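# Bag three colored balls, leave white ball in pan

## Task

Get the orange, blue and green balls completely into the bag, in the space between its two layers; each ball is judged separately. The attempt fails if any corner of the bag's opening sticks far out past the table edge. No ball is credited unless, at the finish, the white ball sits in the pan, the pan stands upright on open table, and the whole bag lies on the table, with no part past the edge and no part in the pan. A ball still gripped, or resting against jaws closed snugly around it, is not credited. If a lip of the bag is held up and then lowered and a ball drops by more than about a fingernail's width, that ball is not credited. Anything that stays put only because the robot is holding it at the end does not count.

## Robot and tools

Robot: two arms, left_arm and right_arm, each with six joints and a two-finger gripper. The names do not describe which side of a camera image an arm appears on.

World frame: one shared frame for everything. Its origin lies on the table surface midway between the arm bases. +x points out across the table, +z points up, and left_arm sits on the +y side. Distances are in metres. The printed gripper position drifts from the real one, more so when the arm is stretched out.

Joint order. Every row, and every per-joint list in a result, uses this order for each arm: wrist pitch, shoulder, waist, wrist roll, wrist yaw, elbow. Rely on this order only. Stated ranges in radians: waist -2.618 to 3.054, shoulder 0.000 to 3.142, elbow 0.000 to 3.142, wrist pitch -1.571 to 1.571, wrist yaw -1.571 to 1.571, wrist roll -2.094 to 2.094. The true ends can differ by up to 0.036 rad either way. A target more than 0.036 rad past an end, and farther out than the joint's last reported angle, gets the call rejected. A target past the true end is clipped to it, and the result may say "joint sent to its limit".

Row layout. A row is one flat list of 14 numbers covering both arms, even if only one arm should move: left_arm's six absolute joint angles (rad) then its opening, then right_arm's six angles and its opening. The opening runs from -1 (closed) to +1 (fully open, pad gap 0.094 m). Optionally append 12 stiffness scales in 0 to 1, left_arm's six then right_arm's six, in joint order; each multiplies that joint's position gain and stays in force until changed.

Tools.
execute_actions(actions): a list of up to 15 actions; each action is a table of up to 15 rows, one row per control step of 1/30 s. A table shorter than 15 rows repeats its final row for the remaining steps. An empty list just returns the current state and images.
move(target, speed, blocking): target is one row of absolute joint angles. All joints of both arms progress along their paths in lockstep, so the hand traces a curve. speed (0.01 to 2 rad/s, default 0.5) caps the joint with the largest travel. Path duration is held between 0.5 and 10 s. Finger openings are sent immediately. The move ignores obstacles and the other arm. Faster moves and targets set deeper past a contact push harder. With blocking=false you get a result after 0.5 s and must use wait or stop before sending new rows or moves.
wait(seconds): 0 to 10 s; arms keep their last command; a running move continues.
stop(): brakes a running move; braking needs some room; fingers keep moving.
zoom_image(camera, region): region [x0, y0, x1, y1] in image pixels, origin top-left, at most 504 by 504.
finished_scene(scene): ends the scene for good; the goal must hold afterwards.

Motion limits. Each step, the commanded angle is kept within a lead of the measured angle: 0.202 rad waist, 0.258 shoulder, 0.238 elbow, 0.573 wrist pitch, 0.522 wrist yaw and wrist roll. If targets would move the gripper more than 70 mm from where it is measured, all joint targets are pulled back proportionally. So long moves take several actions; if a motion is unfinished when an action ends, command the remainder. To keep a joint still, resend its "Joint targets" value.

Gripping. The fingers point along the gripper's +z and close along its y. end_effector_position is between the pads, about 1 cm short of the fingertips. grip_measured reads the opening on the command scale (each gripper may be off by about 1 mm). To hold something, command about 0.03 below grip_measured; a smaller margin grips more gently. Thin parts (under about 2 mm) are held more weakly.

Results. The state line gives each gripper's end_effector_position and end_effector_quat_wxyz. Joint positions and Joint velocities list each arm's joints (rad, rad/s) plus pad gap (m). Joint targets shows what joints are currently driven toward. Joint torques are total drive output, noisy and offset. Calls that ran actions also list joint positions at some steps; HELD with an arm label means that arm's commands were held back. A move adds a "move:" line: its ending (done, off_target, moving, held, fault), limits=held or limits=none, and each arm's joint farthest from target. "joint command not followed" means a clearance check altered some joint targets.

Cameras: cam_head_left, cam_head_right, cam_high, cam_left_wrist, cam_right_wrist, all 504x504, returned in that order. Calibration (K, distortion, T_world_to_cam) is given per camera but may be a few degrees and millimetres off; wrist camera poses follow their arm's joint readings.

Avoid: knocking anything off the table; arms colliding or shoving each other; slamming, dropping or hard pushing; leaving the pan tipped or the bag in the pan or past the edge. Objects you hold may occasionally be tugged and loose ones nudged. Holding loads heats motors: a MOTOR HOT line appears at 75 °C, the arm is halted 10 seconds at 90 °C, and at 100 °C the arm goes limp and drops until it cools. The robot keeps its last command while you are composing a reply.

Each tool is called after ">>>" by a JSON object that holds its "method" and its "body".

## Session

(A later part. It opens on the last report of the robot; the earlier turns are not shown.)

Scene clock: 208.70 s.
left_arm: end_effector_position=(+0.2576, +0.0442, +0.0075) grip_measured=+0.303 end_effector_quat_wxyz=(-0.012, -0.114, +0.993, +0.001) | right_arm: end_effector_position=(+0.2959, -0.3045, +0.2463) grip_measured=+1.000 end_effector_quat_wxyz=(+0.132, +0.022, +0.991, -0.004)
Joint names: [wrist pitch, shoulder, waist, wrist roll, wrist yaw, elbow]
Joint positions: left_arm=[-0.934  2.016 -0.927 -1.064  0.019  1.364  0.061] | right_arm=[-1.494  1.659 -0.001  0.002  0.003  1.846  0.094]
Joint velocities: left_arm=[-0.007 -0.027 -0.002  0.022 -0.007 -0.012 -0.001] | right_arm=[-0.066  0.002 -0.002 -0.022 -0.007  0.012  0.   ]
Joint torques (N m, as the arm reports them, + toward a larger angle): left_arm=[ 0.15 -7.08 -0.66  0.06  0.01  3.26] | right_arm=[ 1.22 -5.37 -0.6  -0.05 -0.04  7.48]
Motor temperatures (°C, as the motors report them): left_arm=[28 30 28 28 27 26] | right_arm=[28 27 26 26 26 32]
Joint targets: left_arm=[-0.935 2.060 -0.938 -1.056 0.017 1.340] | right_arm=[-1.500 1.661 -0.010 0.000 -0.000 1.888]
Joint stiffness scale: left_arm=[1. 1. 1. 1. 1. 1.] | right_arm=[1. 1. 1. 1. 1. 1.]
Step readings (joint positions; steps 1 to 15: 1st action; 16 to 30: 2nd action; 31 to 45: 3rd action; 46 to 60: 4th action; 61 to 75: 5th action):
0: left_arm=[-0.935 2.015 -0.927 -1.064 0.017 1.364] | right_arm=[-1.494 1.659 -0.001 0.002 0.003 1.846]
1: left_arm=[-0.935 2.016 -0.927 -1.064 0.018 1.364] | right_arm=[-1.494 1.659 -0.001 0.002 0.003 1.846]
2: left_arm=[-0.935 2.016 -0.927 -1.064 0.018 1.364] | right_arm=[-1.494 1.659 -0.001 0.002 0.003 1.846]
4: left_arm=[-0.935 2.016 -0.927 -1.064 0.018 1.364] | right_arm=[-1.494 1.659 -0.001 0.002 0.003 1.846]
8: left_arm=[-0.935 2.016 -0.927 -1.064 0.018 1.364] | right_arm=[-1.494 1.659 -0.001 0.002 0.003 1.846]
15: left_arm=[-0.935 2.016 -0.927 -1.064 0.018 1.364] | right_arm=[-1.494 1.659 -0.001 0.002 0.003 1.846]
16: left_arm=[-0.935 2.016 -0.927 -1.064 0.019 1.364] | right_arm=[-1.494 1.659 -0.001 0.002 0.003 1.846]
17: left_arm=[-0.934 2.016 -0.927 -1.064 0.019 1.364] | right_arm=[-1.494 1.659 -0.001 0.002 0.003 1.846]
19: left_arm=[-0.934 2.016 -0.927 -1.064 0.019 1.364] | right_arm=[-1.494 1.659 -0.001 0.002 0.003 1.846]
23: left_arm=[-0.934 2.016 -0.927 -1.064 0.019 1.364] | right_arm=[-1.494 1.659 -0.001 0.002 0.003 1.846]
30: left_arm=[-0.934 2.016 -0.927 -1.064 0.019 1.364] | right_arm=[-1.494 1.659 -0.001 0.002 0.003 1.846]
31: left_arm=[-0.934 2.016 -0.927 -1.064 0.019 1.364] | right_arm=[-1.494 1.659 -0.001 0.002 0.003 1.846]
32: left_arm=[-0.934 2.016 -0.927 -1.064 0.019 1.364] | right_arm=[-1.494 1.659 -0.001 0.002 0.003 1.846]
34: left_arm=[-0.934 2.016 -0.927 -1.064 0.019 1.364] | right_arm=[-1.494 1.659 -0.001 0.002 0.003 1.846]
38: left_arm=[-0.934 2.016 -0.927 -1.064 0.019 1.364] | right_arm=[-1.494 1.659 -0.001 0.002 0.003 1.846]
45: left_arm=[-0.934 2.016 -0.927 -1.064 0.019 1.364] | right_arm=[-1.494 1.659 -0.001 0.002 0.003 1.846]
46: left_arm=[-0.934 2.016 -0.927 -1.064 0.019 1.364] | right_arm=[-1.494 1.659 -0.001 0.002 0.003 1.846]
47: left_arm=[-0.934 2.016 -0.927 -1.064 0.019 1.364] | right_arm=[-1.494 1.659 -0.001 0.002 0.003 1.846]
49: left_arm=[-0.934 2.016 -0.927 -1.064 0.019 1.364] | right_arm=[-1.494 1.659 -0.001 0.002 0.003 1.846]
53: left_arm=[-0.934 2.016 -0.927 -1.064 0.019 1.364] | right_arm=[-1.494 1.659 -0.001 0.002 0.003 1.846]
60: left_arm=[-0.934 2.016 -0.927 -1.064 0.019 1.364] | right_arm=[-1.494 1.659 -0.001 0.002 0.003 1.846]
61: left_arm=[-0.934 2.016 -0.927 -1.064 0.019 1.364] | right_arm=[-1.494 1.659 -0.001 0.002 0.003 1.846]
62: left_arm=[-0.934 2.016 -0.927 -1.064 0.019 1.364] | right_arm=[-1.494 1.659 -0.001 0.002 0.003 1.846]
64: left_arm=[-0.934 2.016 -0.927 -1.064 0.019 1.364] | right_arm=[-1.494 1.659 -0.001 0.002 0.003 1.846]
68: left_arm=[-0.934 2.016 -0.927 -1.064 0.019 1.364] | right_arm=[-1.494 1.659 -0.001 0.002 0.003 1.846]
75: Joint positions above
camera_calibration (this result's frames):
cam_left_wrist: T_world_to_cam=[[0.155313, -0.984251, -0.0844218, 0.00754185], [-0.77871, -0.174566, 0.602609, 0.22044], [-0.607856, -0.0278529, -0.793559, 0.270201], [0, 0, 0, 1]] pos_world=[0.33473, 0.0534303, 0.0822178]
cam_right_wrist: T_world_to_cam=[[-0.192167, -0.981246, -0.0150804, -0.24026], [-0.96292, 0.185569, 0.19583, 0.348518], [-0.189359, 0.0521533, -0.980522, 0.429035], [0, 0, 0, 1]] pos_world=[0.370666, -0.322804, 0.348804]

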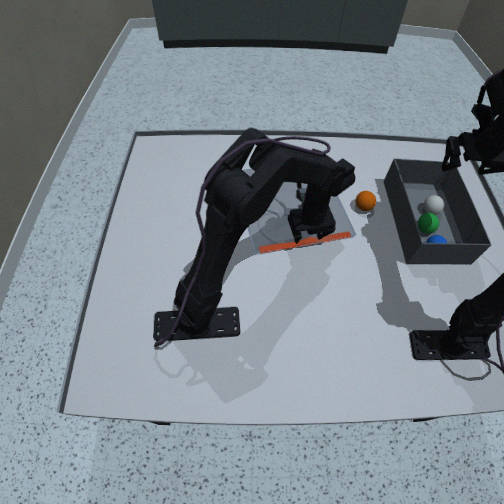

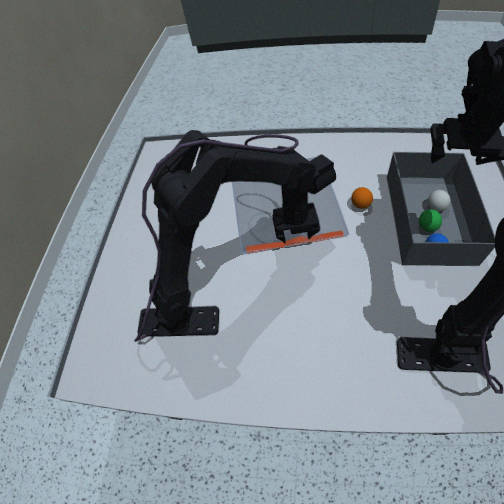

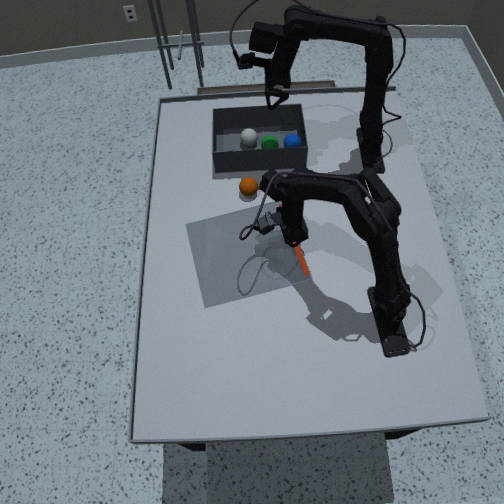

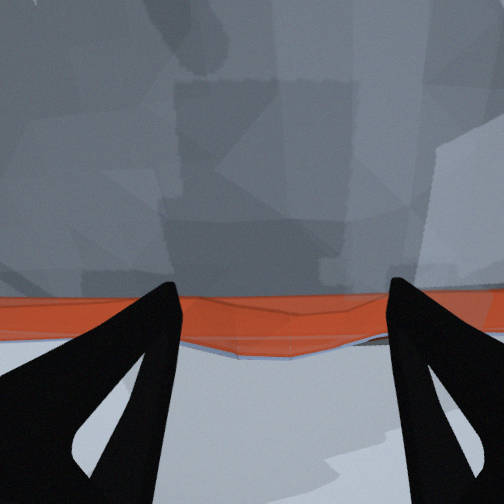

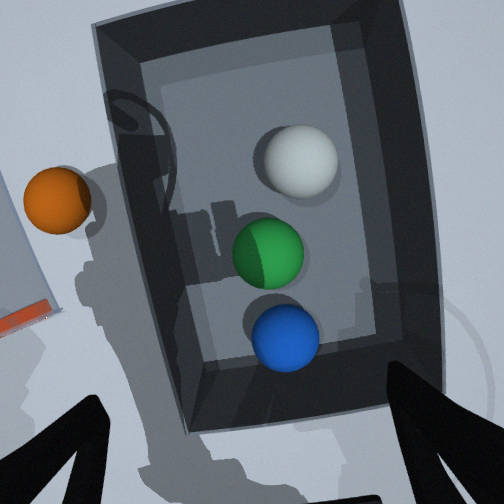

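>>> {"method": "execute_actions", "body": {"actions": [[[-0.935,2.07,-0.938,-1.056,0.017,1.34,0.28, -1.5,1.661,-0.01,0,0,1.888,1],[-0.935,2.07,-0.938,-1.056,0.017,1.34,0.28, -1.5,1.661,-0.01,0,0,1.888,1],[-0.935,2.07,-0.938,-1.056,0.017,1.34,0.28, -1.5,1.661,-0.01,0,0,1.888,1],[-0.935,2.07,-0.938,-1.056,0.017,1.34,0.28, -1.5,1.661,-0.01,0,0,1.888,1],[-0.935,2.07,-0.938,-1.056,0.017,1.34,0.26, -1.5,1.661,-0.01,0,0,1.888,1],[-0.935,2.07,-0.938,-1.056,0.017,1.34,0.26, -1.5,1.661,-0.01,0,0,1.888,1],[-0.935,2.07,-0.938,-1.056,0.017,1.34,0.26, -1.5,1.661,-0.01,0,0,1.888,1],[-0.935,2.07,-0.938,-1.056,0.017,1.34,0.24, -1.5,1.661,-0.01,0,0,1.888,1],[-0.935,2.07,-0.938,-1.056,0.017,1.34,0.24, -1.5,1.661,-0.01,0,0,1.888,1],[-0.935,2.07,-0.938,-1.056,0.017,1.34,0.24, -1.5,1.661,-0.01,0,0,1.888,1],[-0.935,2.07,-0.938,-1.056,0.017,1.34,0.22, -1.5,1.661,-0.01,0,0,1.888,1],[-0.935,2.07,-0.938,-1.056,0.017,1.34,0.22, -1.5,1.661,-0.01,0,0,1.888,1],[-0.935,2.07,-0.938,-1.056,0.017,1.34,0.2, -1.5,1.661,-0.01,0,0,1.888,1]],[[-0.935,2.07,-0.938,-1.056,0.017,1.34,0.16, -1.5,1.661,-0.01,0,0,1.888,1]],[[-0.935,2.07,-0.938,-1.056,0.017,1.34,0.12, -1.5,1.661,-0.01,0,0,1.888,1]],[[-0.935,2.07,-0.938,-1.056,0.017,1.34,0.08, -1.5,1.661,-0.01,0,0,1.888,1]],[[-0.935,2.07,-0.938,-1.056,0.017,1.34,0.04, -1.5,1.661,-0.01,0,0,1.888,1]],[[-0.935,2.07,-0.938,-1.056,0.017,1.34,0.0, -1.5,1.661,-0.01,0,0,1.888,1]]]}}

Scene clock: 219.77 s.
left_arm: end_effector_position=(+0.2576, +0.0444, +0.0072) grip_measured=+0.004 end_effector_quat_wxyz=(-0.012, -0.114, +0.993, +0.001) | right_arm: end_effector_position=(+0.2959, -0.3045, +0.2463) grip_measured=+1.000 end_effector_quat_wxyz=(+0.132, +0.022, +0.991, -0.004)
Joint names: [wrist pitch, shoulder, waist, wrist roll, wrist yaw, elbow]
Joint positions: left_arm=[-0.934  2.017 -0.927 -1.063  0.018  1.364  0.047] | right_arm=[-1.494  1.659 -0.001  0.002  0.003  1.846  0.094]
Joint velocities: left_arm=[ 0.066 -0.012 -0.007 -0.007  0.022  0.007 -0.001] | right_arm=[-0.022 -0.027  0.007 -0.007 -0.051 -0.002  0.   ]
Joint torques (N m, as the arm reports them, + toward a larger angle): left_arm=[ 0.17 -6.22 -0.71  0.06  0.01  3.26] | right_arm=[ 1.22 -5.36 -0.6  -0.05 -0.04  7.48]
Motor temperatures (°C, as the motors report them): left_arm=[28 29 28 28 27 26] | right_arm=[27 27 26 26 26 32]
Joint targets: left_arm=[-0.935 2.070 -0.938 -1.056 0.017 1.340] | right_arm=[-1.500 1.661 -0.010 0.000 0.000 1.888]
Joint stiffness scale: left_arm=[1. 1. 1. 1. 1. 1.] | right_arm=[1. 1. 1. 1. 1. 1.]
Step readings (joint positions; steps 1 to 15: 1st action; 16 to 30: 2nd action; 31 to 45: 3rd action; 46 to 60: 4th action; 61 to 75: 5th action; 76 to 90: 6th action):
0: left_arm=[-0.934 2.016 -0.927 -1.064 0.019 1.364] | right_arm=[-1.494 1.659 -0.001 0.002 0.003 1.846]
1: left_arm=[-0.934 2.017 -0.927 -1.064 0.019 1.364] | right_arm=[-1.494 1.659 -0.001 0.002 0.003 1.846]
2: left_arm=[-0.934 2.017 -0.927 -1.064 0.019 1.364] | right_arm=[-1.494 1.659 -0.001 0.002 0.003 1.846]
4: left_arm=[-0.934 2.017 -0.927 -1.064 0.019 1.364] | right_arm=[-1.494 1.659 -0.001 0.002 0.003 1.846]
8: left_arm=[-0.934 2.017 -0.927 -1.064 0.019 1.364] | right_arm=[-1.494 1.659 -0.001 0.002 0.003 1.846]
15: left_arm=[-0.934 2.017 -0.927 -1.064 0.019 1.364] | right_arm=[-1.494 1.659 -0.001 0.002 0.003 1.846]
16: left_arm=[-0.934 2.017 -0.927 -1.064 0.019 1.364] | right_arm=[-1.494 1.659 -0.001 0.002 0.003 1.846]
17: left_arm=[-0.934 2.017 -0.927 -1.064 0.019 1.364] | right_arm=[-1.494 1.659 -0.001 0.002 0.003 1.846]
19: left_arm=[-0.934 2.017 -0.927 -1.064 0.019 1.364] | right_arm=[-1.494 1.659 -0.001 0.002 0.003 1.846]
23: left_arm=[-0.934 2.017 -0.927 -1.064 0.019 1.364] | right_arm=[-1.494 1.659 -0.001 0.002 0.003 1.846]
30: left_arm=[-0.934 2.017 -0.927 -1.064 0.019 1.364] | right_arm=[-1.494 1.659 -0.001 0.002 0.003 1.846]
31: left_arm=[-0.934 2.017 -0.927 -1.064 0.019 1.364] | right_arm=[-1.494 1.659 -0.001 0.002 0.003 1.846]
32: left_arm=[-0.934 2.017 -0.927 -1.064 0.019 1.364] | right_arm=[-1.494 1.659 -0.001 0.002 0.003 1.846]
34: left_arm=[-0.934 2.017 -0.927 -1.064 0.019 1.364] | right_arm=[-1.494 1.659 -0.001 0.002 0.003 1.846]
38: left_arm=[-0.934 2.017 -0.927 -1.064 0.019 1.364] | right_arm=[-1.494 1.659 -0.001 0.002 0.003 1.846]
45: left_arm=[-0.934 2.017 -0.927 -1.064 0.019 1.364] | right_arm=[-1.494 1.659 -0.001 0.002 0.003 1.846]
46: left_arm=[-0.934 2.017 -0.927 -1.064 0.019 1.364] | right_arm=[-1.494 1.659 -0.001 0.002 0.003 1.846]
47: left_arm=[-0.934 2.017 -0.927 -1.064 0.019 1.364] | right_arm=[-1.494 1.659 -0.001 0.002 0.003 1.846]
49: left_arm=[-0.934 2.017 -0.927 -1.064 0.019 1.364] | right_arm=[-1.494 1.659 -0.001 0.002 0.003 1.846]
53: left_arm=[-0.934 2.017 -0.927 -1.064 0.019 1.364] | right_arm=[-1.494 1.659 -0.001 0.002 0.003 1.846]
60: left_arm=[-0.934 2.017 -0.927 -1.064 0.019 1.364] | right_arm=[-1.494 1.659 -0.001 0.002 0.003 1.846]
61: left_arm=[-0.934 2.017 -0.927 -1.063 0.019 1.364] | right_arm=[-1.494 1.659 -0.001 0.002 0.003 1.846]
62: left_arm=[-0.934 2.017 -0.927 -1.063 0.019 1.364] | right_arm=[-1.494 1.659 -0.001 0.002 0.003 1.846]
64: left_arm=[-0.934 2.017 -0.927 -1.063 0.019 1.364] | right_arm=[-1.494 1.659 -0.001 0.002 0.003 1.846]
68: left_arm=[-0.934 2.017 -0.927 -1.063 0.019 1.364] | right_arm=[-1.494 1.659 -0.001 0.002 0.003 1.846]
75: left_arm=[-0.934 2.017 -0.927 -1.063 0.019 1.364] | right_arm=[-1.494 1.659 -0.001 0.002 0.003 1.846]
76: left_arm=[-0.934 2.017 -0.927 -1.063 0.018 1.364] | right_arm=[-1.494 1.659 -0.001 0.002 0.003 1.846]
77: left_arm=[-0.934 2.017 -0.927 -1.063 0.018 1.364] | right_arm=[-1.494 1.659 -0.001 0.002 0.003 1.846]
79: left_arm=[-0.934 2.017 -0.927 -1.063 0.018 1.364] | right_arm=[-1.494 1.659 -0.001 0.002 0.003 1.846]
83: left_arm=[-0.934 2.017 -0.927 -1.063 0.018 1.364] | right_arm=[-1.494 1.659 -0.001 0.002 0.003 1.846]
90: Joint positions above
camera_calibration (this result's frames):
cam_left_wrist: T_world_to_cam=[[0.154555, -0.984282, -0.0854558, 0.00786892], [-0.778878, -0.174601, 0.602382, 0.220705], [-0.607834, -0.0265415, -0.79362, 0.26996], [0, 0, 0, 1]] pos_world=[0.334777, 0.0534457, 0.0819691]
cam_right_wrist: T_world_to_cam=[[-0.192167, -0.981246, -0.0150804, -0.24026], [-0.96292, 0.185569, 0.19583, 0.348518], [-0.189359, 0.0521533, -0.980522, 0.429035], [0, 0, 0, 1]] pos_world=[0.370666, -0.322804, 0.348804]

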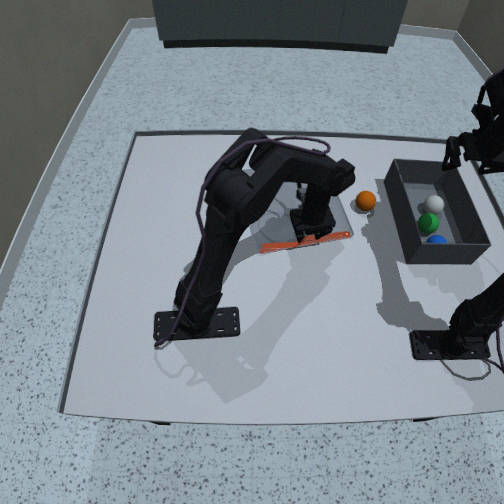

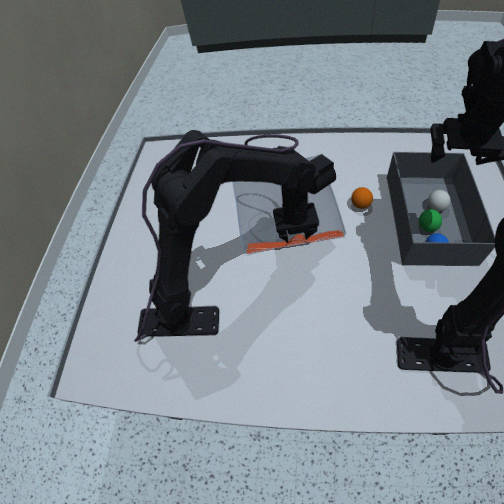

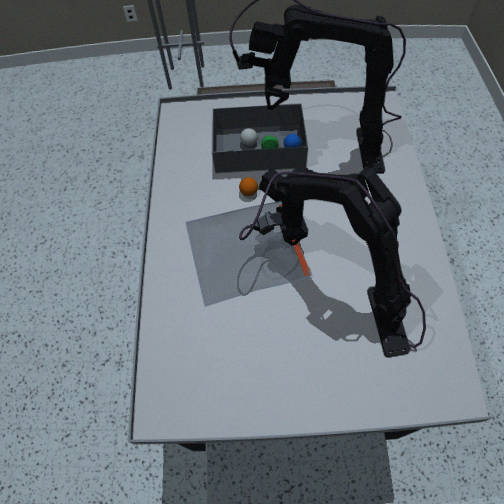

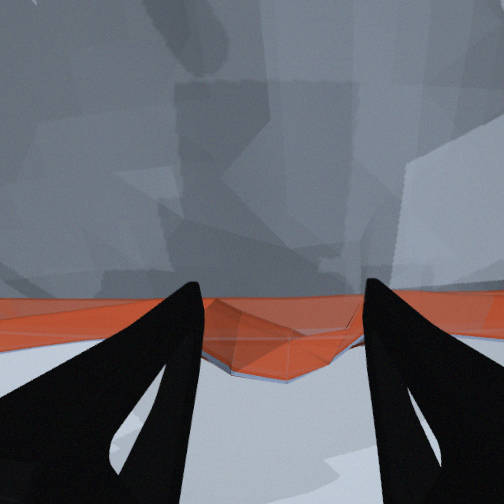

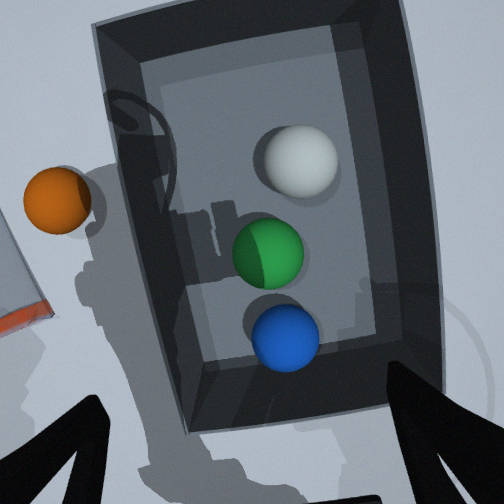

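The top lip is buckling; the bottom stays flat. Continue closing.

>>> {"method": "execute_actions", "body": {"actions": [[[-0.935,2.07,-0.938,-1.056,0.017,1.34,-0.05, -1.5,1.661,-0.01,0,0,1.888,1]],[[-0.935,2.07,-0.938,-1.056,0.017,1.34,-0.1, -1.5,1.661,-0.01,0,0,1.888,1]],[[-0.935,2.07,-0.938,-1.056,0.017,1.34,-0.16, -1.5,1.661,-0.01,0,0,1.888,1]],[[-0.935,2.07,-0.938,-1.056,0.017,1.34,-0.22, -1.5,1.661,-0.01,0,0,1.888,1]],[[-0.935,2.07,-0.938,-1.056,0.017,1.34,-0.28, -1.5,1.661,-0.01,0,0,1.888,1]],[[-0.935,2.07,-0.938,-1.056,0.017,1.34,-0.34, -1.5,1.661,-0.01,0,0,1.888,1]],[[-0.935,2.07,-0.938,-1.056,0.017,1.34,-0.4, -1.5,1.661,-0.01,0,0,1.888,1]],[[-0.935,2.07,-0.938,-1.056,0.017,1.34,-0.46, -1.5,1.661,-0.01,0,0,1.888,1]]]}}

Scene clock: 228.50 s.
left_arm: end_effector_position=(+0.2591, +0.0438, +0.0072) grip_measured=-0.456 end_effector_quat_wxyz=(-0.009, -0.112, +0.994, +0.000) | right_arm: end_effector_position=(+0.2959, -0.3045, +0.2463) grip_measured=+1.000 end_effector_quat_wxyz=(+0.132, +0.022, +0.991, -0.004)
Joint names: [wrist pitch, shoulder, waist, wrist roll, wrist yaw, elbow]
Joint positions: left_arm=[-0.928  2.017 -0.927 -1.06   0.014  1.364  0.026] | right_arm=[-1.494  1.659 -0.001  0.002  0.003  1.846  0.094]
Joint velocities: left_arm=[ 0.066 -0.007 -0.007 -0.037 -0.007 -0.002  0.   ] | right_arm=[ 0.007  0.002 -0.007 -0.051  0.037  0.007  0.   ]
Joint torques (N m, as the arm reports them, + toward a larger angle): left_arm=[ 0.12 -6.18 -0.71  0.02  0.05  3.26] | right_arm=[ 1.22 -5.37 -0.61 -0.05 -0.04  7.49]
Motor temperatures (°C, as the motors report them): left_arm=[27 29 28 28 27 26] | right_arm=[27 27 26 26 26 32]
Joint targets: left_arm=[-0.935 2.070 -0.938 -1.056 0.017 1.340] | right_arm=[-1.500 1.661 -0.010 -0.000 -0.000 1.888]
Joint stiffness scale: left_arm=[1. 1. 1. 1. 1. 1.] | right_arm=[1. 1. 1. 1. 1. 1.]
Step readings (joint positions; steps 1 to 15: 1st action; 16 to 30: 2nd action; 31 to 45: 3rd action; 46 to 60: 4th action; 61 to 75: 5th action; 76 to 90: 6th action; 91 to 105: 7th action; 106 to 120: 8th action):
0: left_arm=[-0.934 2.017 -0.927 -1.063 0.018 1.364] | right_arm=[-1.494 1.659 -0.001 0.002 0.003 1.846]
1: left_arm=[-0.934 2.017 -0.927 -1.063 0.018 1.364] | right_arm=[-1.494 1.659 -0.001 0.002 0.003 1.846]
2: left_arm=[-0.934 2.017 -0.927 -1.063 0.018 1.364] | right_arm=[-1.494 1.659 -0.001 0.002 0.003 1.846]
4: left_arm=[-0.934 2.017 -0.927 -1.063 0.018 1.364] | right_arm=[-1.494 1.659 -0.001 0.002 0.003 1.846]
8: left_arm=[-0.934 2.017 -0.927 -1.063 0.018 1.364] | right_arm=[-1.494 1.659 -0.001 0.002 0.003 1.846]
15: left_arm=[-0.934 2.017 -0.927 -1.063 0.018 1.364] | right_arm=[-1.494 1.659 -0.001 0.002 0.003 1.846]
16: left_arm=[-0.934 2.017 -0.927 -1.062 0.018 1.364] | right_arm=[-1.494 1.659 -0.001 0.002 0.003 1.846]
17: left_arm=[-0.934 2.017 -0.927 -1.062 0.018 1.364] | right_arm=[-1.494 1.659 -0.001 0.002 0.003 1.846]
19: left_arm=[-0.934 2.017 -0.927 -1.062 0.018 1.364] | right_arm=[-1.494 1.659 -0.001 0.002 0.003 1.846]
23: left_arm=[-0.934 2.017 -0.927 -1.062 0.018 1.364] | right_arm=[-1.494 1.659 -0.001 0.002 0.003 1.846]
30: left_arm=[-0.934 2.017 -0.927 -1.062 0.018 1.364] | right_arm=[-1.494 1.659 -0.001 0.002 0.003 1.846]
31: left_arm=[-0.934 2.017 -0.927 -1.062 0.017 1.364] | right_arm=[-1.494 1.659 -0.001 0.002 0.003 1.846]
32: left_arm=[-0.933 2.017 -0.927 -1.062 0.017 1.364] | right_arm=[-1.494 1.659 -0.001 0.002 0.003 1.846]
34: left_arm=[-0.933 2.017 -0.927 -1.061 0.016 1.364] | right_arm=[-1.494 1.659 -0.001 0.002 0.003 1.846]
38: left_arm=[-0.933 2.017 -0.927 -1.061 0.016 1.364] | right_arm=[-1.494 1.659 -0.001 0.002 0.003 1.846]
45: left_arm=[-0.933 2.017 -0.927 -1.061 0.016 1.364] | right_arm=[-1.494 1.659 -0.001 0.002 0.003 1.846]
46: left_arm=[-0.933 2.017 -0.927 -1.061 0.016 1.364] | right_arm=[-1.494 1.659 -0.001 0.002 0.003 1.846]
47: left_arm=[-0.933 2.017 -0.927 -1.061 0.016 1.364] | right_arm=[-1.494 1.659 -0.001 0.002 0.003 1.846]
49: left_arm=[-0.933 2.017 -0.927 -1.061 0.016 1.364] | right_arm=[-1.494 1.659 -0.001 0.002 0.003 1.846]
53: left_arm=[-0.933 2.017 -0.927 -1.061 0.016 1.364] | right_arm=[-1.494 1.659 -0.001 0.002 0.003 1.846]
60: left_arm=[-0.933 2.017 -0.927 -1.061 0.016 1.364] | right_arm=[-1.494 1.659 -0.001 0.002 0.003 1.846]
61: left_arm=[-0.932 2.017 -0.927 -1.061 0.016 1.364] | right_arm=[-1.494 1.659 -0.001 0.002 0.003 1.846]
62: left_arm=[-0.932 2.017 -0.927 -1.061 0.016 1.364] | right_arm=[-1.494 1.659 -0.001 0.002 0.003 1.846]
64: left_arm=[-0.932 2.017 -0.927 -1.061 0.016 1.364] | right_arm=[-1.494 1.659 -0.001 0.002 0.003 1.846]
68: left_arm=[-0.932 2.017 -0.927 -1.061 0.016 1.364] | right_arm=[-1.494 1.659 -0.001 0.002 0.003 1.846]
75: left_arm=[-0.932 2.017 -0.927 -1.061 0.016 1.364] | right_arm=[-1.494 1.659 -0.001 0.002 0.003 1.846]
76: left_arm=[-0.932 2.017 -0.927 -1.061 0.015 1.364] | right_arm=[-1.494 1.659 -0.001 0.002 0.003 1.846]
77: left_arm=[-0.932 2.017 -0.927 -1.061 0.015 1.364] | right_arm=[-1.494 1.659 -0.001 0.002 0.003 1.846]
79: left_arm=[-0.932 2.017 -0.927 -1.061 0.015 1.364] | right_arm=[-1.494 1.659 -0.001 0.002 0.003 1.846]
83: left_arm=[-0.931 2.017 -0.927 -1.061 0.015 1.364] | right_arm=[-1.494 1.659 -0.001 0.002 0.003 1.846]
90: left_arm=[-0.931 2.017 -0.927 -1.061 0.015 1.364] | right_arm=[-1.494 1.659 -0.001 0.002 0.003 1.846]
91: left_arm=[-0.930 2.017 -0.927 -1.060 0.015 1.364] | right_arm=[-1.494 1.659 -0.001 0.002 0.003 1.846]
92: left_arm=[-0.929 2.017 -0.927 -1.060 0.014 1.364] | right_arm=[-1.494 1.659 -0.001 0.002 0.003 1.846]
94: left_arm=[-0.929 2.017 -0.927 -1.060 0.014 1.364] | right_arm=[-1.494 1.659 -0.001 0.002 0.003 1.846]
98: left_arm=[-0.929 2.017 -0.927 -1.060 0.014 1.364] | right_arm=[-1.494 1.659 -0.001 0.002 0.003 1.846]
105: left_arm=[-0.929 2.017 -0.927 -1.060 0.014 1.364] | right_arm=[-1.494 1.659 -0.001 0.002 0.003 1.846]
106: left_arm=[-0.928 2.017 -0.927 -1.060 0.014 1.364] | right_arm=[-1.494 1.659 -0.001 0.002 0.003 1.846]
107: left_arm=[-0.928 2.017 -0.927 -1.060 0.014 1.364] | right_arm=[-1.494 1.659 -0.001 0.002 0.003 1.846]
109: left_arm=[-0.928 2.017 -0.927 -1.060 0.014 1.364] | right_arm=[-1.494 1.659 -0.001 0.002 0.003 1.846]
113: left_arm=[-0.928 2.017 -0.927 -1.060 0.014 1.364] | right_arm=[-1.494 1.659 -0.001 0.002 0.003 1.846]
120: Joint positions above
camera_calibration (this result's frames):
cam_left_wrist: T_world_to_cam=[[0.152081, -0.984883, -0.0829255, 0.00773917], [-0.783586, -0.171281, 0.597206, 0.222916], [-0.602382, -0.0258444, -0.797789, 0.269423], [0, 0, 0, 1]] pos_world=[0.335793, 0.0527666, 0.0824581]
cam_right_wrist: T_world_to_cam=[[-0.192167, -0.981246, -0.0150804, -0.24026], [-0.96292, 0.185569, 0.19583, 0.348518], [-0.189359, 0.0521533, -0.980522, 0.429035], [0, 0, 0, 1]] pos_world=[0.370666, -0.322804, 0.348804]

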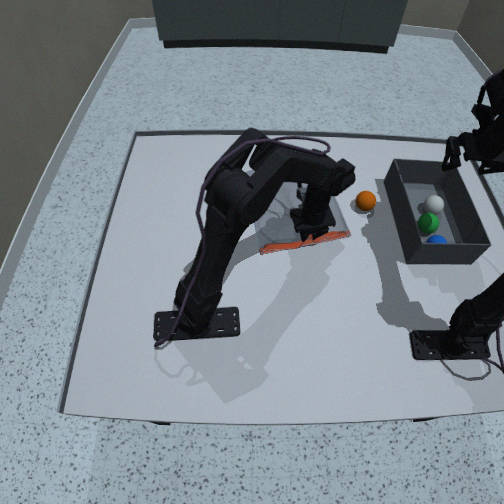

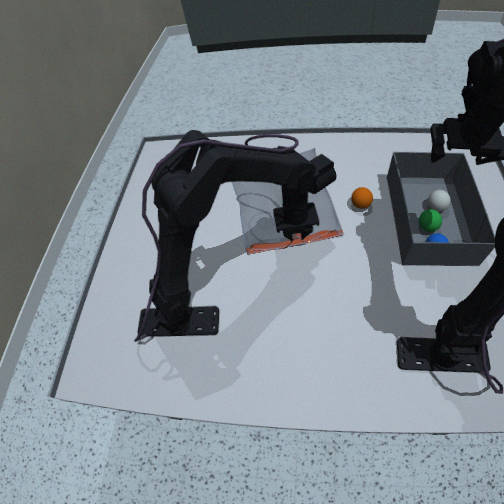

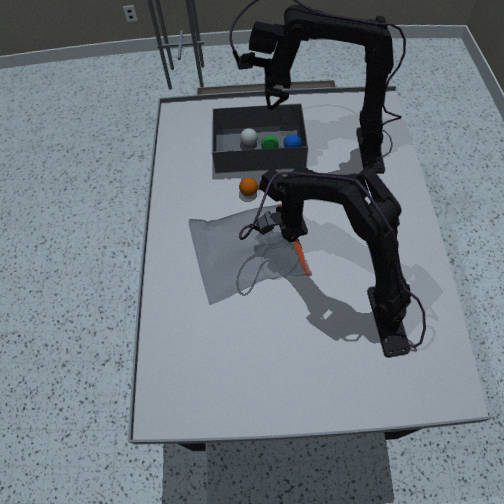

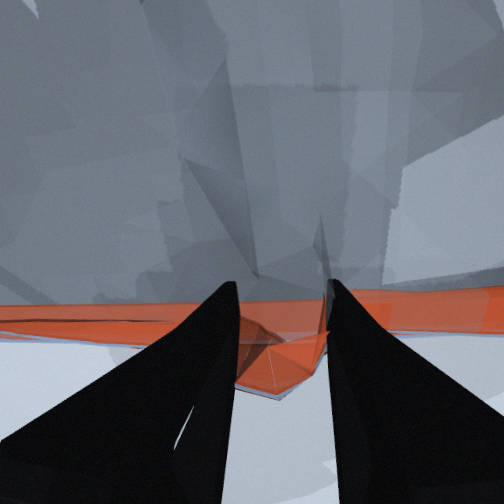

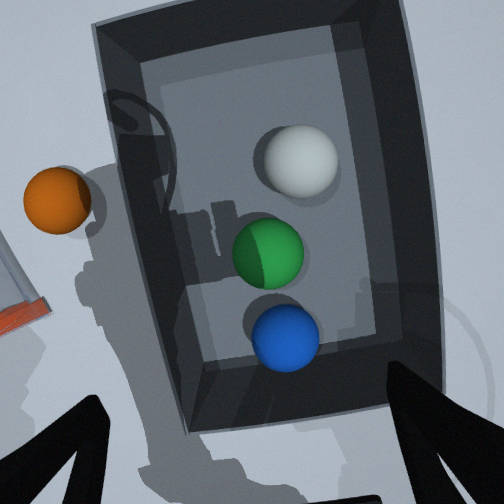

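>>> {"method": "execute_actions", "body": {"actions": [[[-0.935,2.06,-0.938,-1.056,0.017,1.34,-0.54, -1.5,1.661,-0.01,0,0,1.888,1]],[[-0.935,2.06,-0.938,-1.056,0.017,1.34,-0.62, -1.5,1.661,-0.01,0,0,1.888,1]],[[-0.935,2.05,-0.938,-1.056,0.017,1.34,-0.7, -1.5,1.661,-0.01,0,0,1.888,1]],[[-0.935,2.05,-0.938,-1.056,0.017,1.34,-0.78, -1.5,1.661,-0.01,0,0,1.888,1]],[[-0.935,2.04,-0.938,-1.056,0.017,1.34,-0.86, -1.5,1.661,-0.01,0,0,1.888,1]],[[-0.935,2.04,-0.938,-1.056,0.017,1.34,-0.93, -1.5,1.661,-0.01,0,0,1.888,1]],[[-0.935,2.03,-0.938,-1.056,0.017,1.34,-1, -1.5,1.661,-0.01,0,0,1.888,1]]]}}

Scene clock: 236.63 s.
left_arm: end_effector_position=(+0.2600, +0.0431, +0.0078) grip_measured=-0.977 end_effector_quat_wxyz=(-0.007, -0.112, +0.994, -0.002) | right_arm: end_effector_position=(+0.2959, -0.3045, +0.2463) grip_measured=+1.000 end_effector_quat_wxyz=(+0.132, +0.022, +0.991, -0.004)
Joint names: [wrist pitch, shoulder, waist, wrist roll, wrist yaw, elbow]
Joint positions: left_arm=[-0.925  2.015 -0.927 -1.059  0.013  1.364  0.001] | right_arm=[-1.494  1.659 -0.001  0.002  0.003  1.846  0.094]
Joint velocities: left_arm=[ 0.037  0.007 -0.002 -0.037  0.037 -0.007  0.001] | right_arm=[-0.11   0.022  0.017 -0.007 -0.007 -0.027  0.   ]
Joint torques (N m, as the arm reports them, + toward a larger angle): left_arm=[ 0.1  -9.75 -0.72  0.02  0.04  3.24] | right_arm=[ 1.22 -5.36 -0.6  -0.05 -0.04  7.49]
Motor temperatures (°C, as the motors report them): left_arm=[27 29 28 28 27 26] | right_arm=[27 27 26 26 26 32]
Joint targets: left_arm=[-0.935 2.030 -0.938 -1.056 0.017 1.340] | right_arm=[-1.500 1.661 -0.010 0.000 -0.000 1.888]
Joint stiffness scale: left_arm=[1. 1. 1. 1. 1. 1.] | right_arm=[1. 1. 1. 1. 1. 1.]
Step readings (joint positions; steps 1 to 15: 1st action; 16 to 30: 2nd action; 31 to 45: 3rd action; 46 to 60: 4th action; 61 to 75: 5th action; 76 to 90: 6th action; 91 to 105: 7th action):
0: left_arm=[-0.928 2.017 -0.927 -1.060 0.014 1.364] | right_arm=[-1.494 1.659 -0.001 0.002 0.003 1.846]
1: left_arm=[-0.928 2.017 -0.927 -1.060 0.014 1.364] | right_arm=[-1.494 1.659 -0.001 0.002 0.003 1.846]
2: left_arm=[-0.928 2.017 -0.927 -1.060 0.014 1.364] | right_arm=[-1.494 1.659 -0.001 0.002 0.003 1.846]
4: left_arm=[-0.928 2.017 -0.927 -1.059 0.013 1.364] | right_arm=[-1.494 1.659 -0.001 0.002 0.003 1.846]
8: left_arm=[-0.928 2.017 -0.927 -1.059 0.013 1.364] | right_arm=[-1.494 1.659 -0.001 0.002 0.003 1.846]
15: left_arm=[-0.928 2.017 -0.927 -1.059 0.013 1.364] | right_arm=[-1.494 1.659 -0.001 0.002 0.003 1.846]
16: left_arm=[-0.927 2.017 -0.927 -1.059 0.013 1.364] | right_arm=[-1.494 1.659 -0.001 0.002 0.003 1.846]
17: left_arm=[-0.927 2.017 -0.927 -1.059 0.013 1.364] | right_arm=[-1.494 1.659 -0.001 0.002 0.003 1.846]
19: left_arm=[-0.927 2.017 -0.927 -1.059 0.013 1.364] | right_arm=[-1.494 1.659 -0.001 0.002 0.003 1.846]
23: left_arm=[-0.927 2.017 -0.927 -1.059 0.013 1.364] | right_arm=[-1.494 1.659 -0.001 0.002 0.003 1.846]
30: left_arm=[-0.927 2.017 -0.927 -1.059 0.013 1.364] | right_arm=[-1.494 1.659 -0.001 0.002 0.003 1.846]
31: left_arm=[-0.926 2.017 -0.927 -1.059 0.013 1.364] | right_arm=[-1.494 1.659 -0.001 0.002 0.003 1.846]
32: left_arm=[-0.926 2.017 -0.927 -1.059 0.013 1.364] | right_arm=[-1.494 1.659 -0.001 0.002 0.003 1.846]
34: left_arm=[-0.926 2.017 -0.927 -1.059 0.013 1.364] | right_arm=[-1.494 1.659 -0.001 0.002 0.003 1.846]
38: left_arm=[-0.926 2.017 -0.927 -1.059 0.013 1.364] | right_arm=[-1.494 1.659 -0.001 0.002 0.003 1.846]
45: left_arm=[-0.926 2.017 -0.927 -1.059 0.013 1.364] | right_arm=[-1.494 1.659 -0.001 0.002 0.003 1.846]
46: left_arm=[-0.926 2.017 -0.927 -1.059 0.013 1.364] | right_arm=[-1.494 1.659 -0.001 0.002 0.003 1.846]
47: left_arm=[-0.926 2.017 -0.927 -1.059 0.013 1.364] | right_arm=[-1.494 1.659 -0.001 0.002 0.003 1.846]
49: left_arm=[-0.926 2.017 -0.927 -1.059 0.013 1.364] | right_arm=[-1.494 1.659 -0.001 0.002 0.003 1.846]
53: left_arm=[-0.926 2.017 -0.927 -1.059 0.013 1.364] | right_arm=[-1.494 1.659 -0.001 0.002 0.003 1.846]
60: left_arm=[-0.926 2.017 -0.927 -1.059 0.013 1.364] | right_arm=[-1.494 1.659 -0.001 0.002 0.003 1.846]
61: left_arm=[-0.926 2.017 -0.927 -1.059 0.013 1.364] | right_arm=[-1.494 1.659 -0.001 0.002 0.003 1.846]
62: left_arm=[-0.926 2.017 -0.927 -1.059 0.013 1.364] | right_arm=[-1.494 1.659 -0.001 0.002 0.003 1.846]
64: left_arm=[-0.925 2.017 -0.927 -1.059 0.013 1.364] | right_arm=[-1.494 1.659 -0.001 0.002 0.003 1.846]
68: left_arm=[-0.925 2.017 -0.927 -1.059 0.013 1.364] | right_arm=[-1.494 1.659 -0.001 0.002 0.003 1.846]
75: left_arm=[-0.925 2.017 -0.927 -1.059 0.013 1.364] | right_arm=[-1.494 1.659 -0.001 0.002 0.003 1.846]
76: left_arm=[-0.925 2.017 -0.927 -1.059 0.013 1.364] | right_arm=[-1.494 1.659 -0.001 0.002 0.003 1.846]
77: left_arm=[-0.925 2.017 -0.927 -1.059 0.014 1.364] | right_arm=[-1.494 1.659 -0.001 0.002 0.003 1.846]
79: left_arm=[-0.925 2.017 -0.927 -1.059 0.014 1.364] | right_arm=[-1.494 1.659 -0.001 0.002 0.003 1.846]
83: left_arm=[-0.925 2.017 -0.927 -1.059 0.014 1.364] | right_arm=[-1.494 1.659 -0.001 0.002 0.003 1.846]
90: left_arm=[-0.925 2.017 -0.927 -1.059 0.014 1.364] | right_arm=[-1.494 1.659 -0.001 0.002 0.003 1.846]
91: left_arm=[-0.925 2.016 -0.927 -1.059 0.014 1.364] | right_arm=[-1.494 1.659 -0.001 0.002 0.003 1.846]
92: left_arm=[-0.925 2.015 -0.927 -1.059 0.014 1.364] | right_arm=[-1.494 1.659 -0.001 0.002 0.003 1.846]
94: left_arm=[-0.925 2.015 -0.927 -1.059 0.013 1.364] | right_arm=[-1.494 1.659 -0.001 0.002 0.003 1.846]
98: left_arm=[-0.925 2.015 -0.927 -1.059 0.013 1.364] | right_arm=[-1.494 1.659 -0.001 0.002 0.003 1.846]
105: Joint positions above
camera_calibration (this result's frames):
cam_left_wrist: T_world_to_cam=[[0.152035, -0.985221, -0.0788944, 0.00697545], [-0.786127, -0.168921, 0.594534, 0.223631], [-0.599074, -0.0283691, -0.800191, 0.269679], [0, 0, 0, 1]] pos_world=[0.336299, 0.0522988, 0.0833889]
cam_right_wrist: T_world_to_cam=[[-0.192167, -0.981246, -0.0150804, -0.24026], [-0.96292, 0.185569, 0.19583, 0.348518], [-0.189359, 0.0521533, -0.980522, 0.429035], [0, 0, 0, 1]] pos_world=[0.370666, -0.322804, 0.348804]

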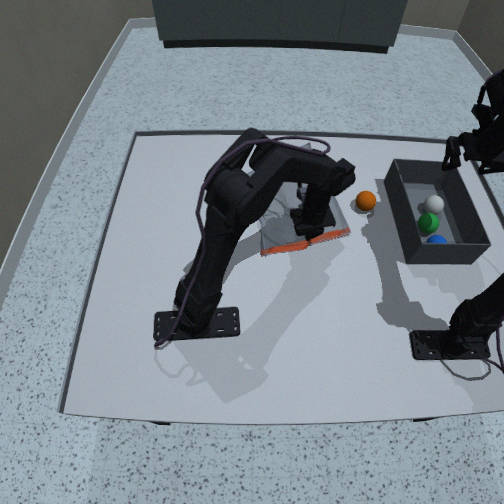

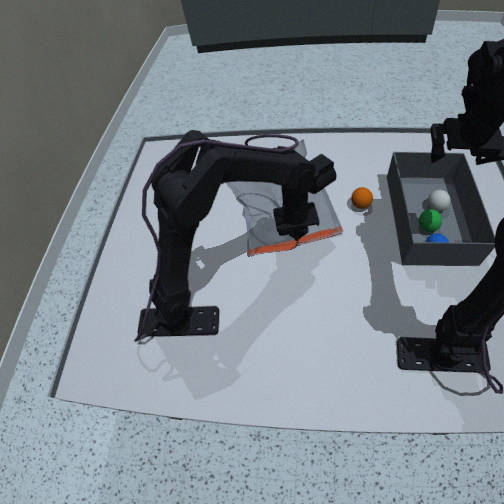

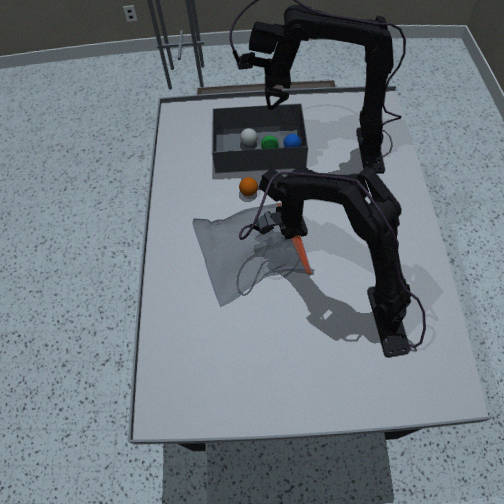

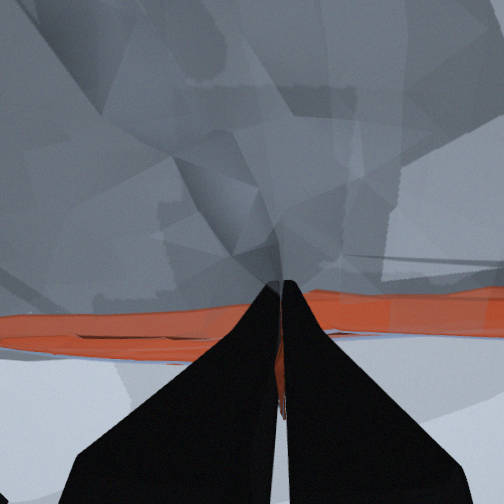

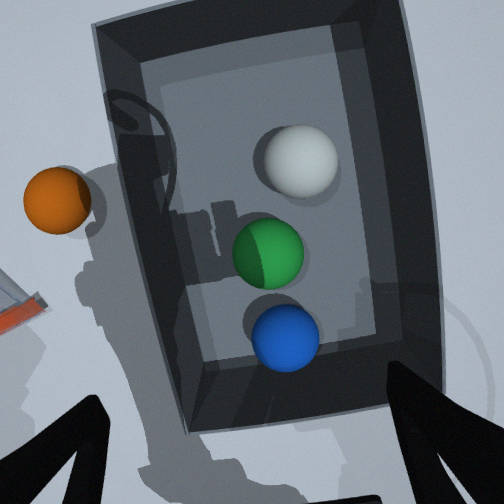

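>>> {"method": "move", "body": {"target": [-1.24,1.912,-0.938,-1.056,0.017,1.608,-1, -1.5,1.661,-0.01,0,0,1.888,1], "speed": 0.1}}

>>> {"method": "zoom_image", "body": {"camera": "cam_head_right", "region": [210, 130, 390, 280]}}

Scene clock: 253.10 s.
left_arm: end_effector_position=(+0.2603, +0.0422, +0.0895) grip_measured=-0.983 end_effector_quat_wxyz=(-0.006, -0.112, +0.994, -0.005) | right_arm: end_effector_position=(+0.2959, -0.3045, +0.2463) grip_measured=+1.000 end_effector_quat_wxyz=(+0.132, +0.022, +0.991, -0.004)
Joint names: [wrist pitch, shoulder, waist, wrist roll, wrist yaw, elbow]
Joint positions: left_arm=[-1.221  1.933 -0.927 -1.059  0.015  1.583  0.001] | right_arm=[-1.494  1.659 -0.001  0.002  0.003  1.846  0.094]
Joint velocities: left_arm=[-0.037 -0.007 -0.002 -0.022 -0.051 -0.012  0.001] | right_arm=[ 0.007 -0.002 -0.012  0.022  0.022 -0.007  0.   ]
Joint torques (N m, as the arm reports them, + toward a larger angle): left_arm=[  0.01 -12.56  -0.73   0.02   0.04   7.33] | right_arm=[ 1.22 -5.37 -0.62 -0.05 -0.04  7.49]
Motor temperatures (°C, as the motors report them): left_arm=[27 30 28 28 27 26] | right_arm=[27 27 26 26 26 32]
Joint targets: left_arm=[-1.240 1.912 -0.938 -1.056 0.017 1.608] | right_arm=[-1.500 1.661 -0.010 -0.000 0.000 1.888]
Joint stiffness scale: left_arm=[1. 1. 1. 1. 1. 1.] | right_arm=[1. 1. 1. 1. 1. 1.]
move: off_target (left_arm, right_arm); limits=none; left_arm: farthest joint: the elbow, 0.025 radians from its target (0.244 radians at the start); right_arm: farthest joint: the elbow, 0.042 radians from its target (0.042 radians at the start)
camera_calibration (this result's frames):
cam_left_wrist: T_world_to_cam=[[0.152224, -0.98564, -0.0730843, 0.0119365], [-0.787569, -0.165645, 0.593547, 0.175499], [-0.597129, -0.0327933, -0.801474, 0.335046], [0, 0, 0, 1]] pos_world=[0.336467, 0.0518229, 0.165236]
cam_right_wrist: T_world_to_cam=[[-0.192167, -0.981246, -0.0150804, -0.24026], [-0.96292, 0.185569, 0.19583, 0.348518], [-0.189359, 0.0521533, -0.980522, 0.429035], [0, 0, 0, 1]] pos_world=[0.370666, -0.322804, 0.348804]

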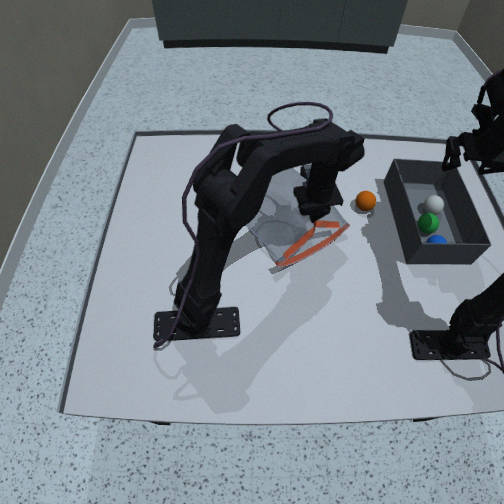

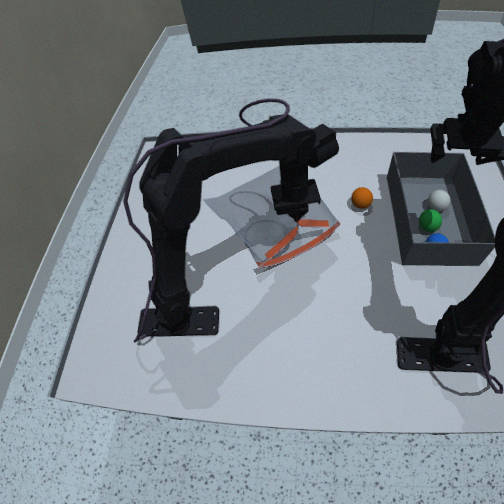

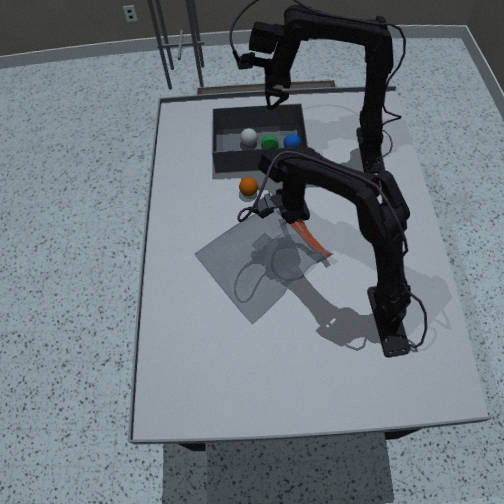

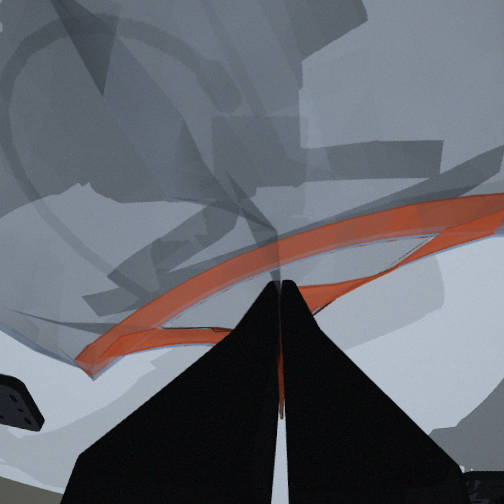

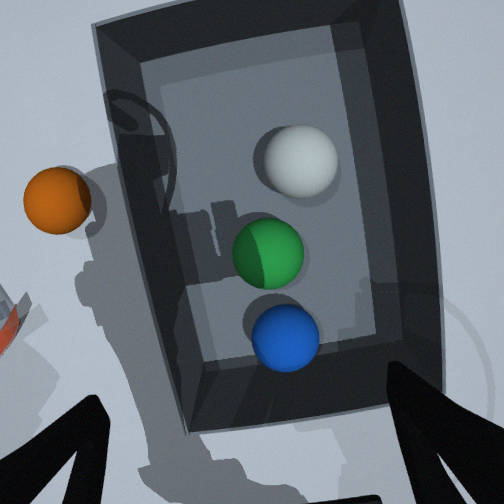

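Region (210, 130, 390, 280) of cam_head_right's 504x504 image, scaled by 2.800, with more detail than that image has.

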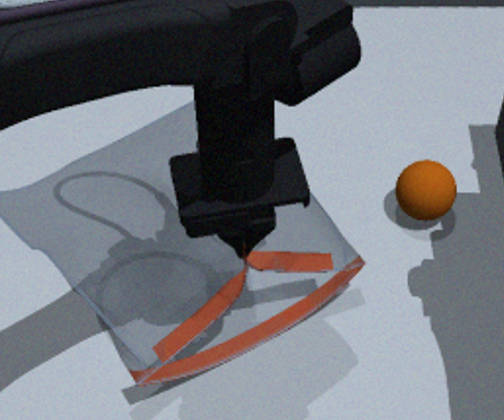

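>>> {"method": "move", "body": {"target": [-1.24,1.912,-0.938,-1.056,0.017,1.608,-1, -1.23,2.10,0.357,-1.57,0,1.975,1], "speed": 0.8}}

Scene clock: 270.00 s.
left_arm: end_effector_position=(+0.2602, +0.0424, +0.0895) grip_measured=-0.983 end_effector_quat_wxyz=(-0.006, -0.112, +0.994, -0.004) | right_arm: end_effector_position=(+0.3825, -0.1548, +0.1161) grip_measured=+1.000 end_effector_quat_wxyz=(-0.062, +0.803, -0.590, +0.047)
Joint names: [wrist pitch, shoulder, waist, wrist roll, wrist yaw, elbow]
Joint positions: left_arm=[-1.221  1.933 -0.927 -1.059  0.015  1.583  0.001] | right_arm=[-1.239  2.108  0.351 -1.565  0.003  1.932  0.094]
Joint velocities: left_arm=[-0.022 -0.002  0.002 -0.081 -0.022  0.012  0.001] | right_arm=[-0.037  0.007 -0.012  0.007  0.051 -0.017  0.   ]
Joint torques (N m, as the arm reports them, + toward a larger angle): left_arm=[  0.01 -12.64  -0.7    0.03   0.03   7.34] | right_arm=[ 1.17 -9.76  0.45 -0.08 -0.04  7.94]
Motor temperatures (°C, as the motors report them): left_arm=[27 31 28 28 27 27] | right_arm=[27 27 26 26 26 32]
Joint targets: left_arm=[-1.240 1.912 -0.938 -1.056 0.017 1.608] | right_arm=[-1.230 2.100 0.357 -1.570 -0.000 1.975]
Joint stiffness scale: left_arm=[1. 1. 1. 1. 1. 1.] | right_arm=[1. 1. 1. 1. 1. 1.]
move: off_target (left_arm, right_arm); limits=none; left_arm: farthest joint: the elbow, 0.025 radians from its target (0.025 radians at the start); right_arm: farthest joint: the elbow, 0.043 radians from its target (0.129 radians at the start)
camera_calibration (this result's frames):
cam_left_wrist: T_world_to_cam=[[0.152187, -0.985599, -0.0737195, 0.0121594], [-0.787265, -0.16598, 0.593856, 0.17533], [-0.59754, -0.0323402, -0.801187, 0.335037], [0, 0, 0, 1]] pos_world=[0.336378, 0.0519207, 0.165203]
cam_right_wrist: T_world_to_cam=[[0.973048, 0.150269, 0.174918, -0.371234], [0.0650189, -0.906534, 0.417096, -0.158351], [0.221245, -0.394481, -0.891872, 0.0734332], [0, 0, 0, 1]] pos_world=[0.355277, -0.0587978, 0.196476]

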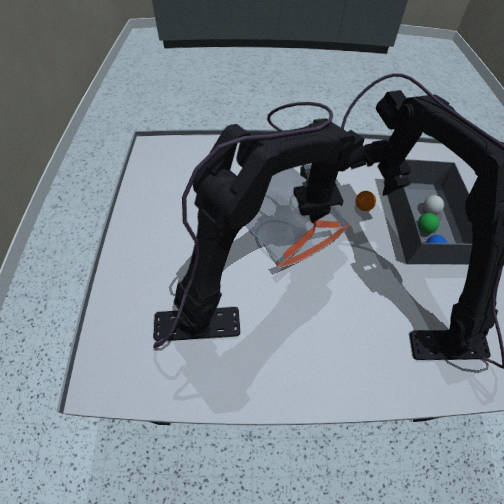

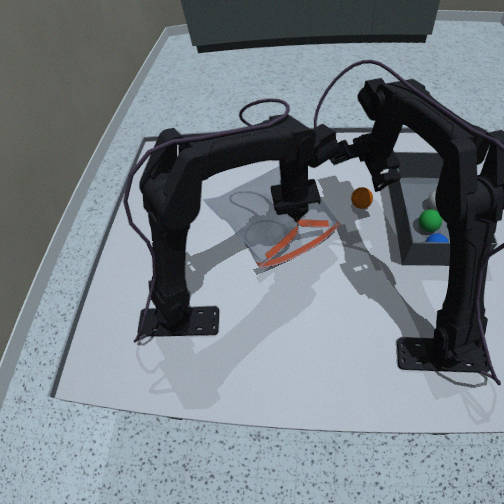

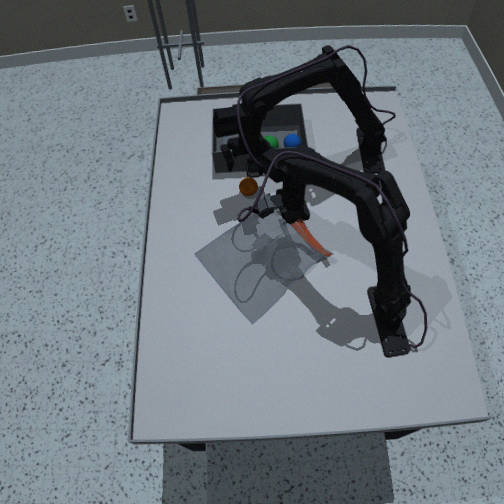

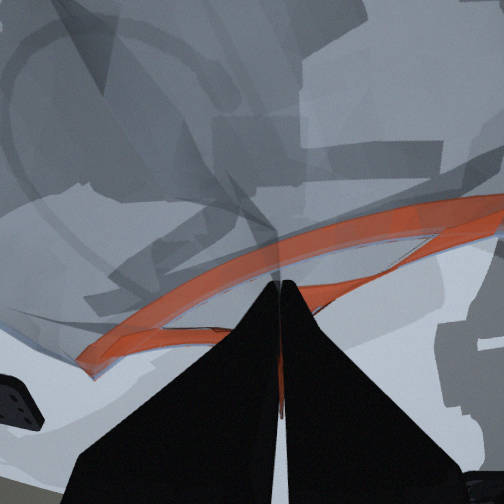

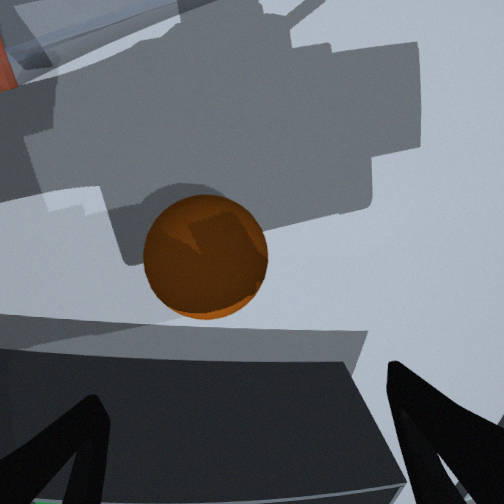

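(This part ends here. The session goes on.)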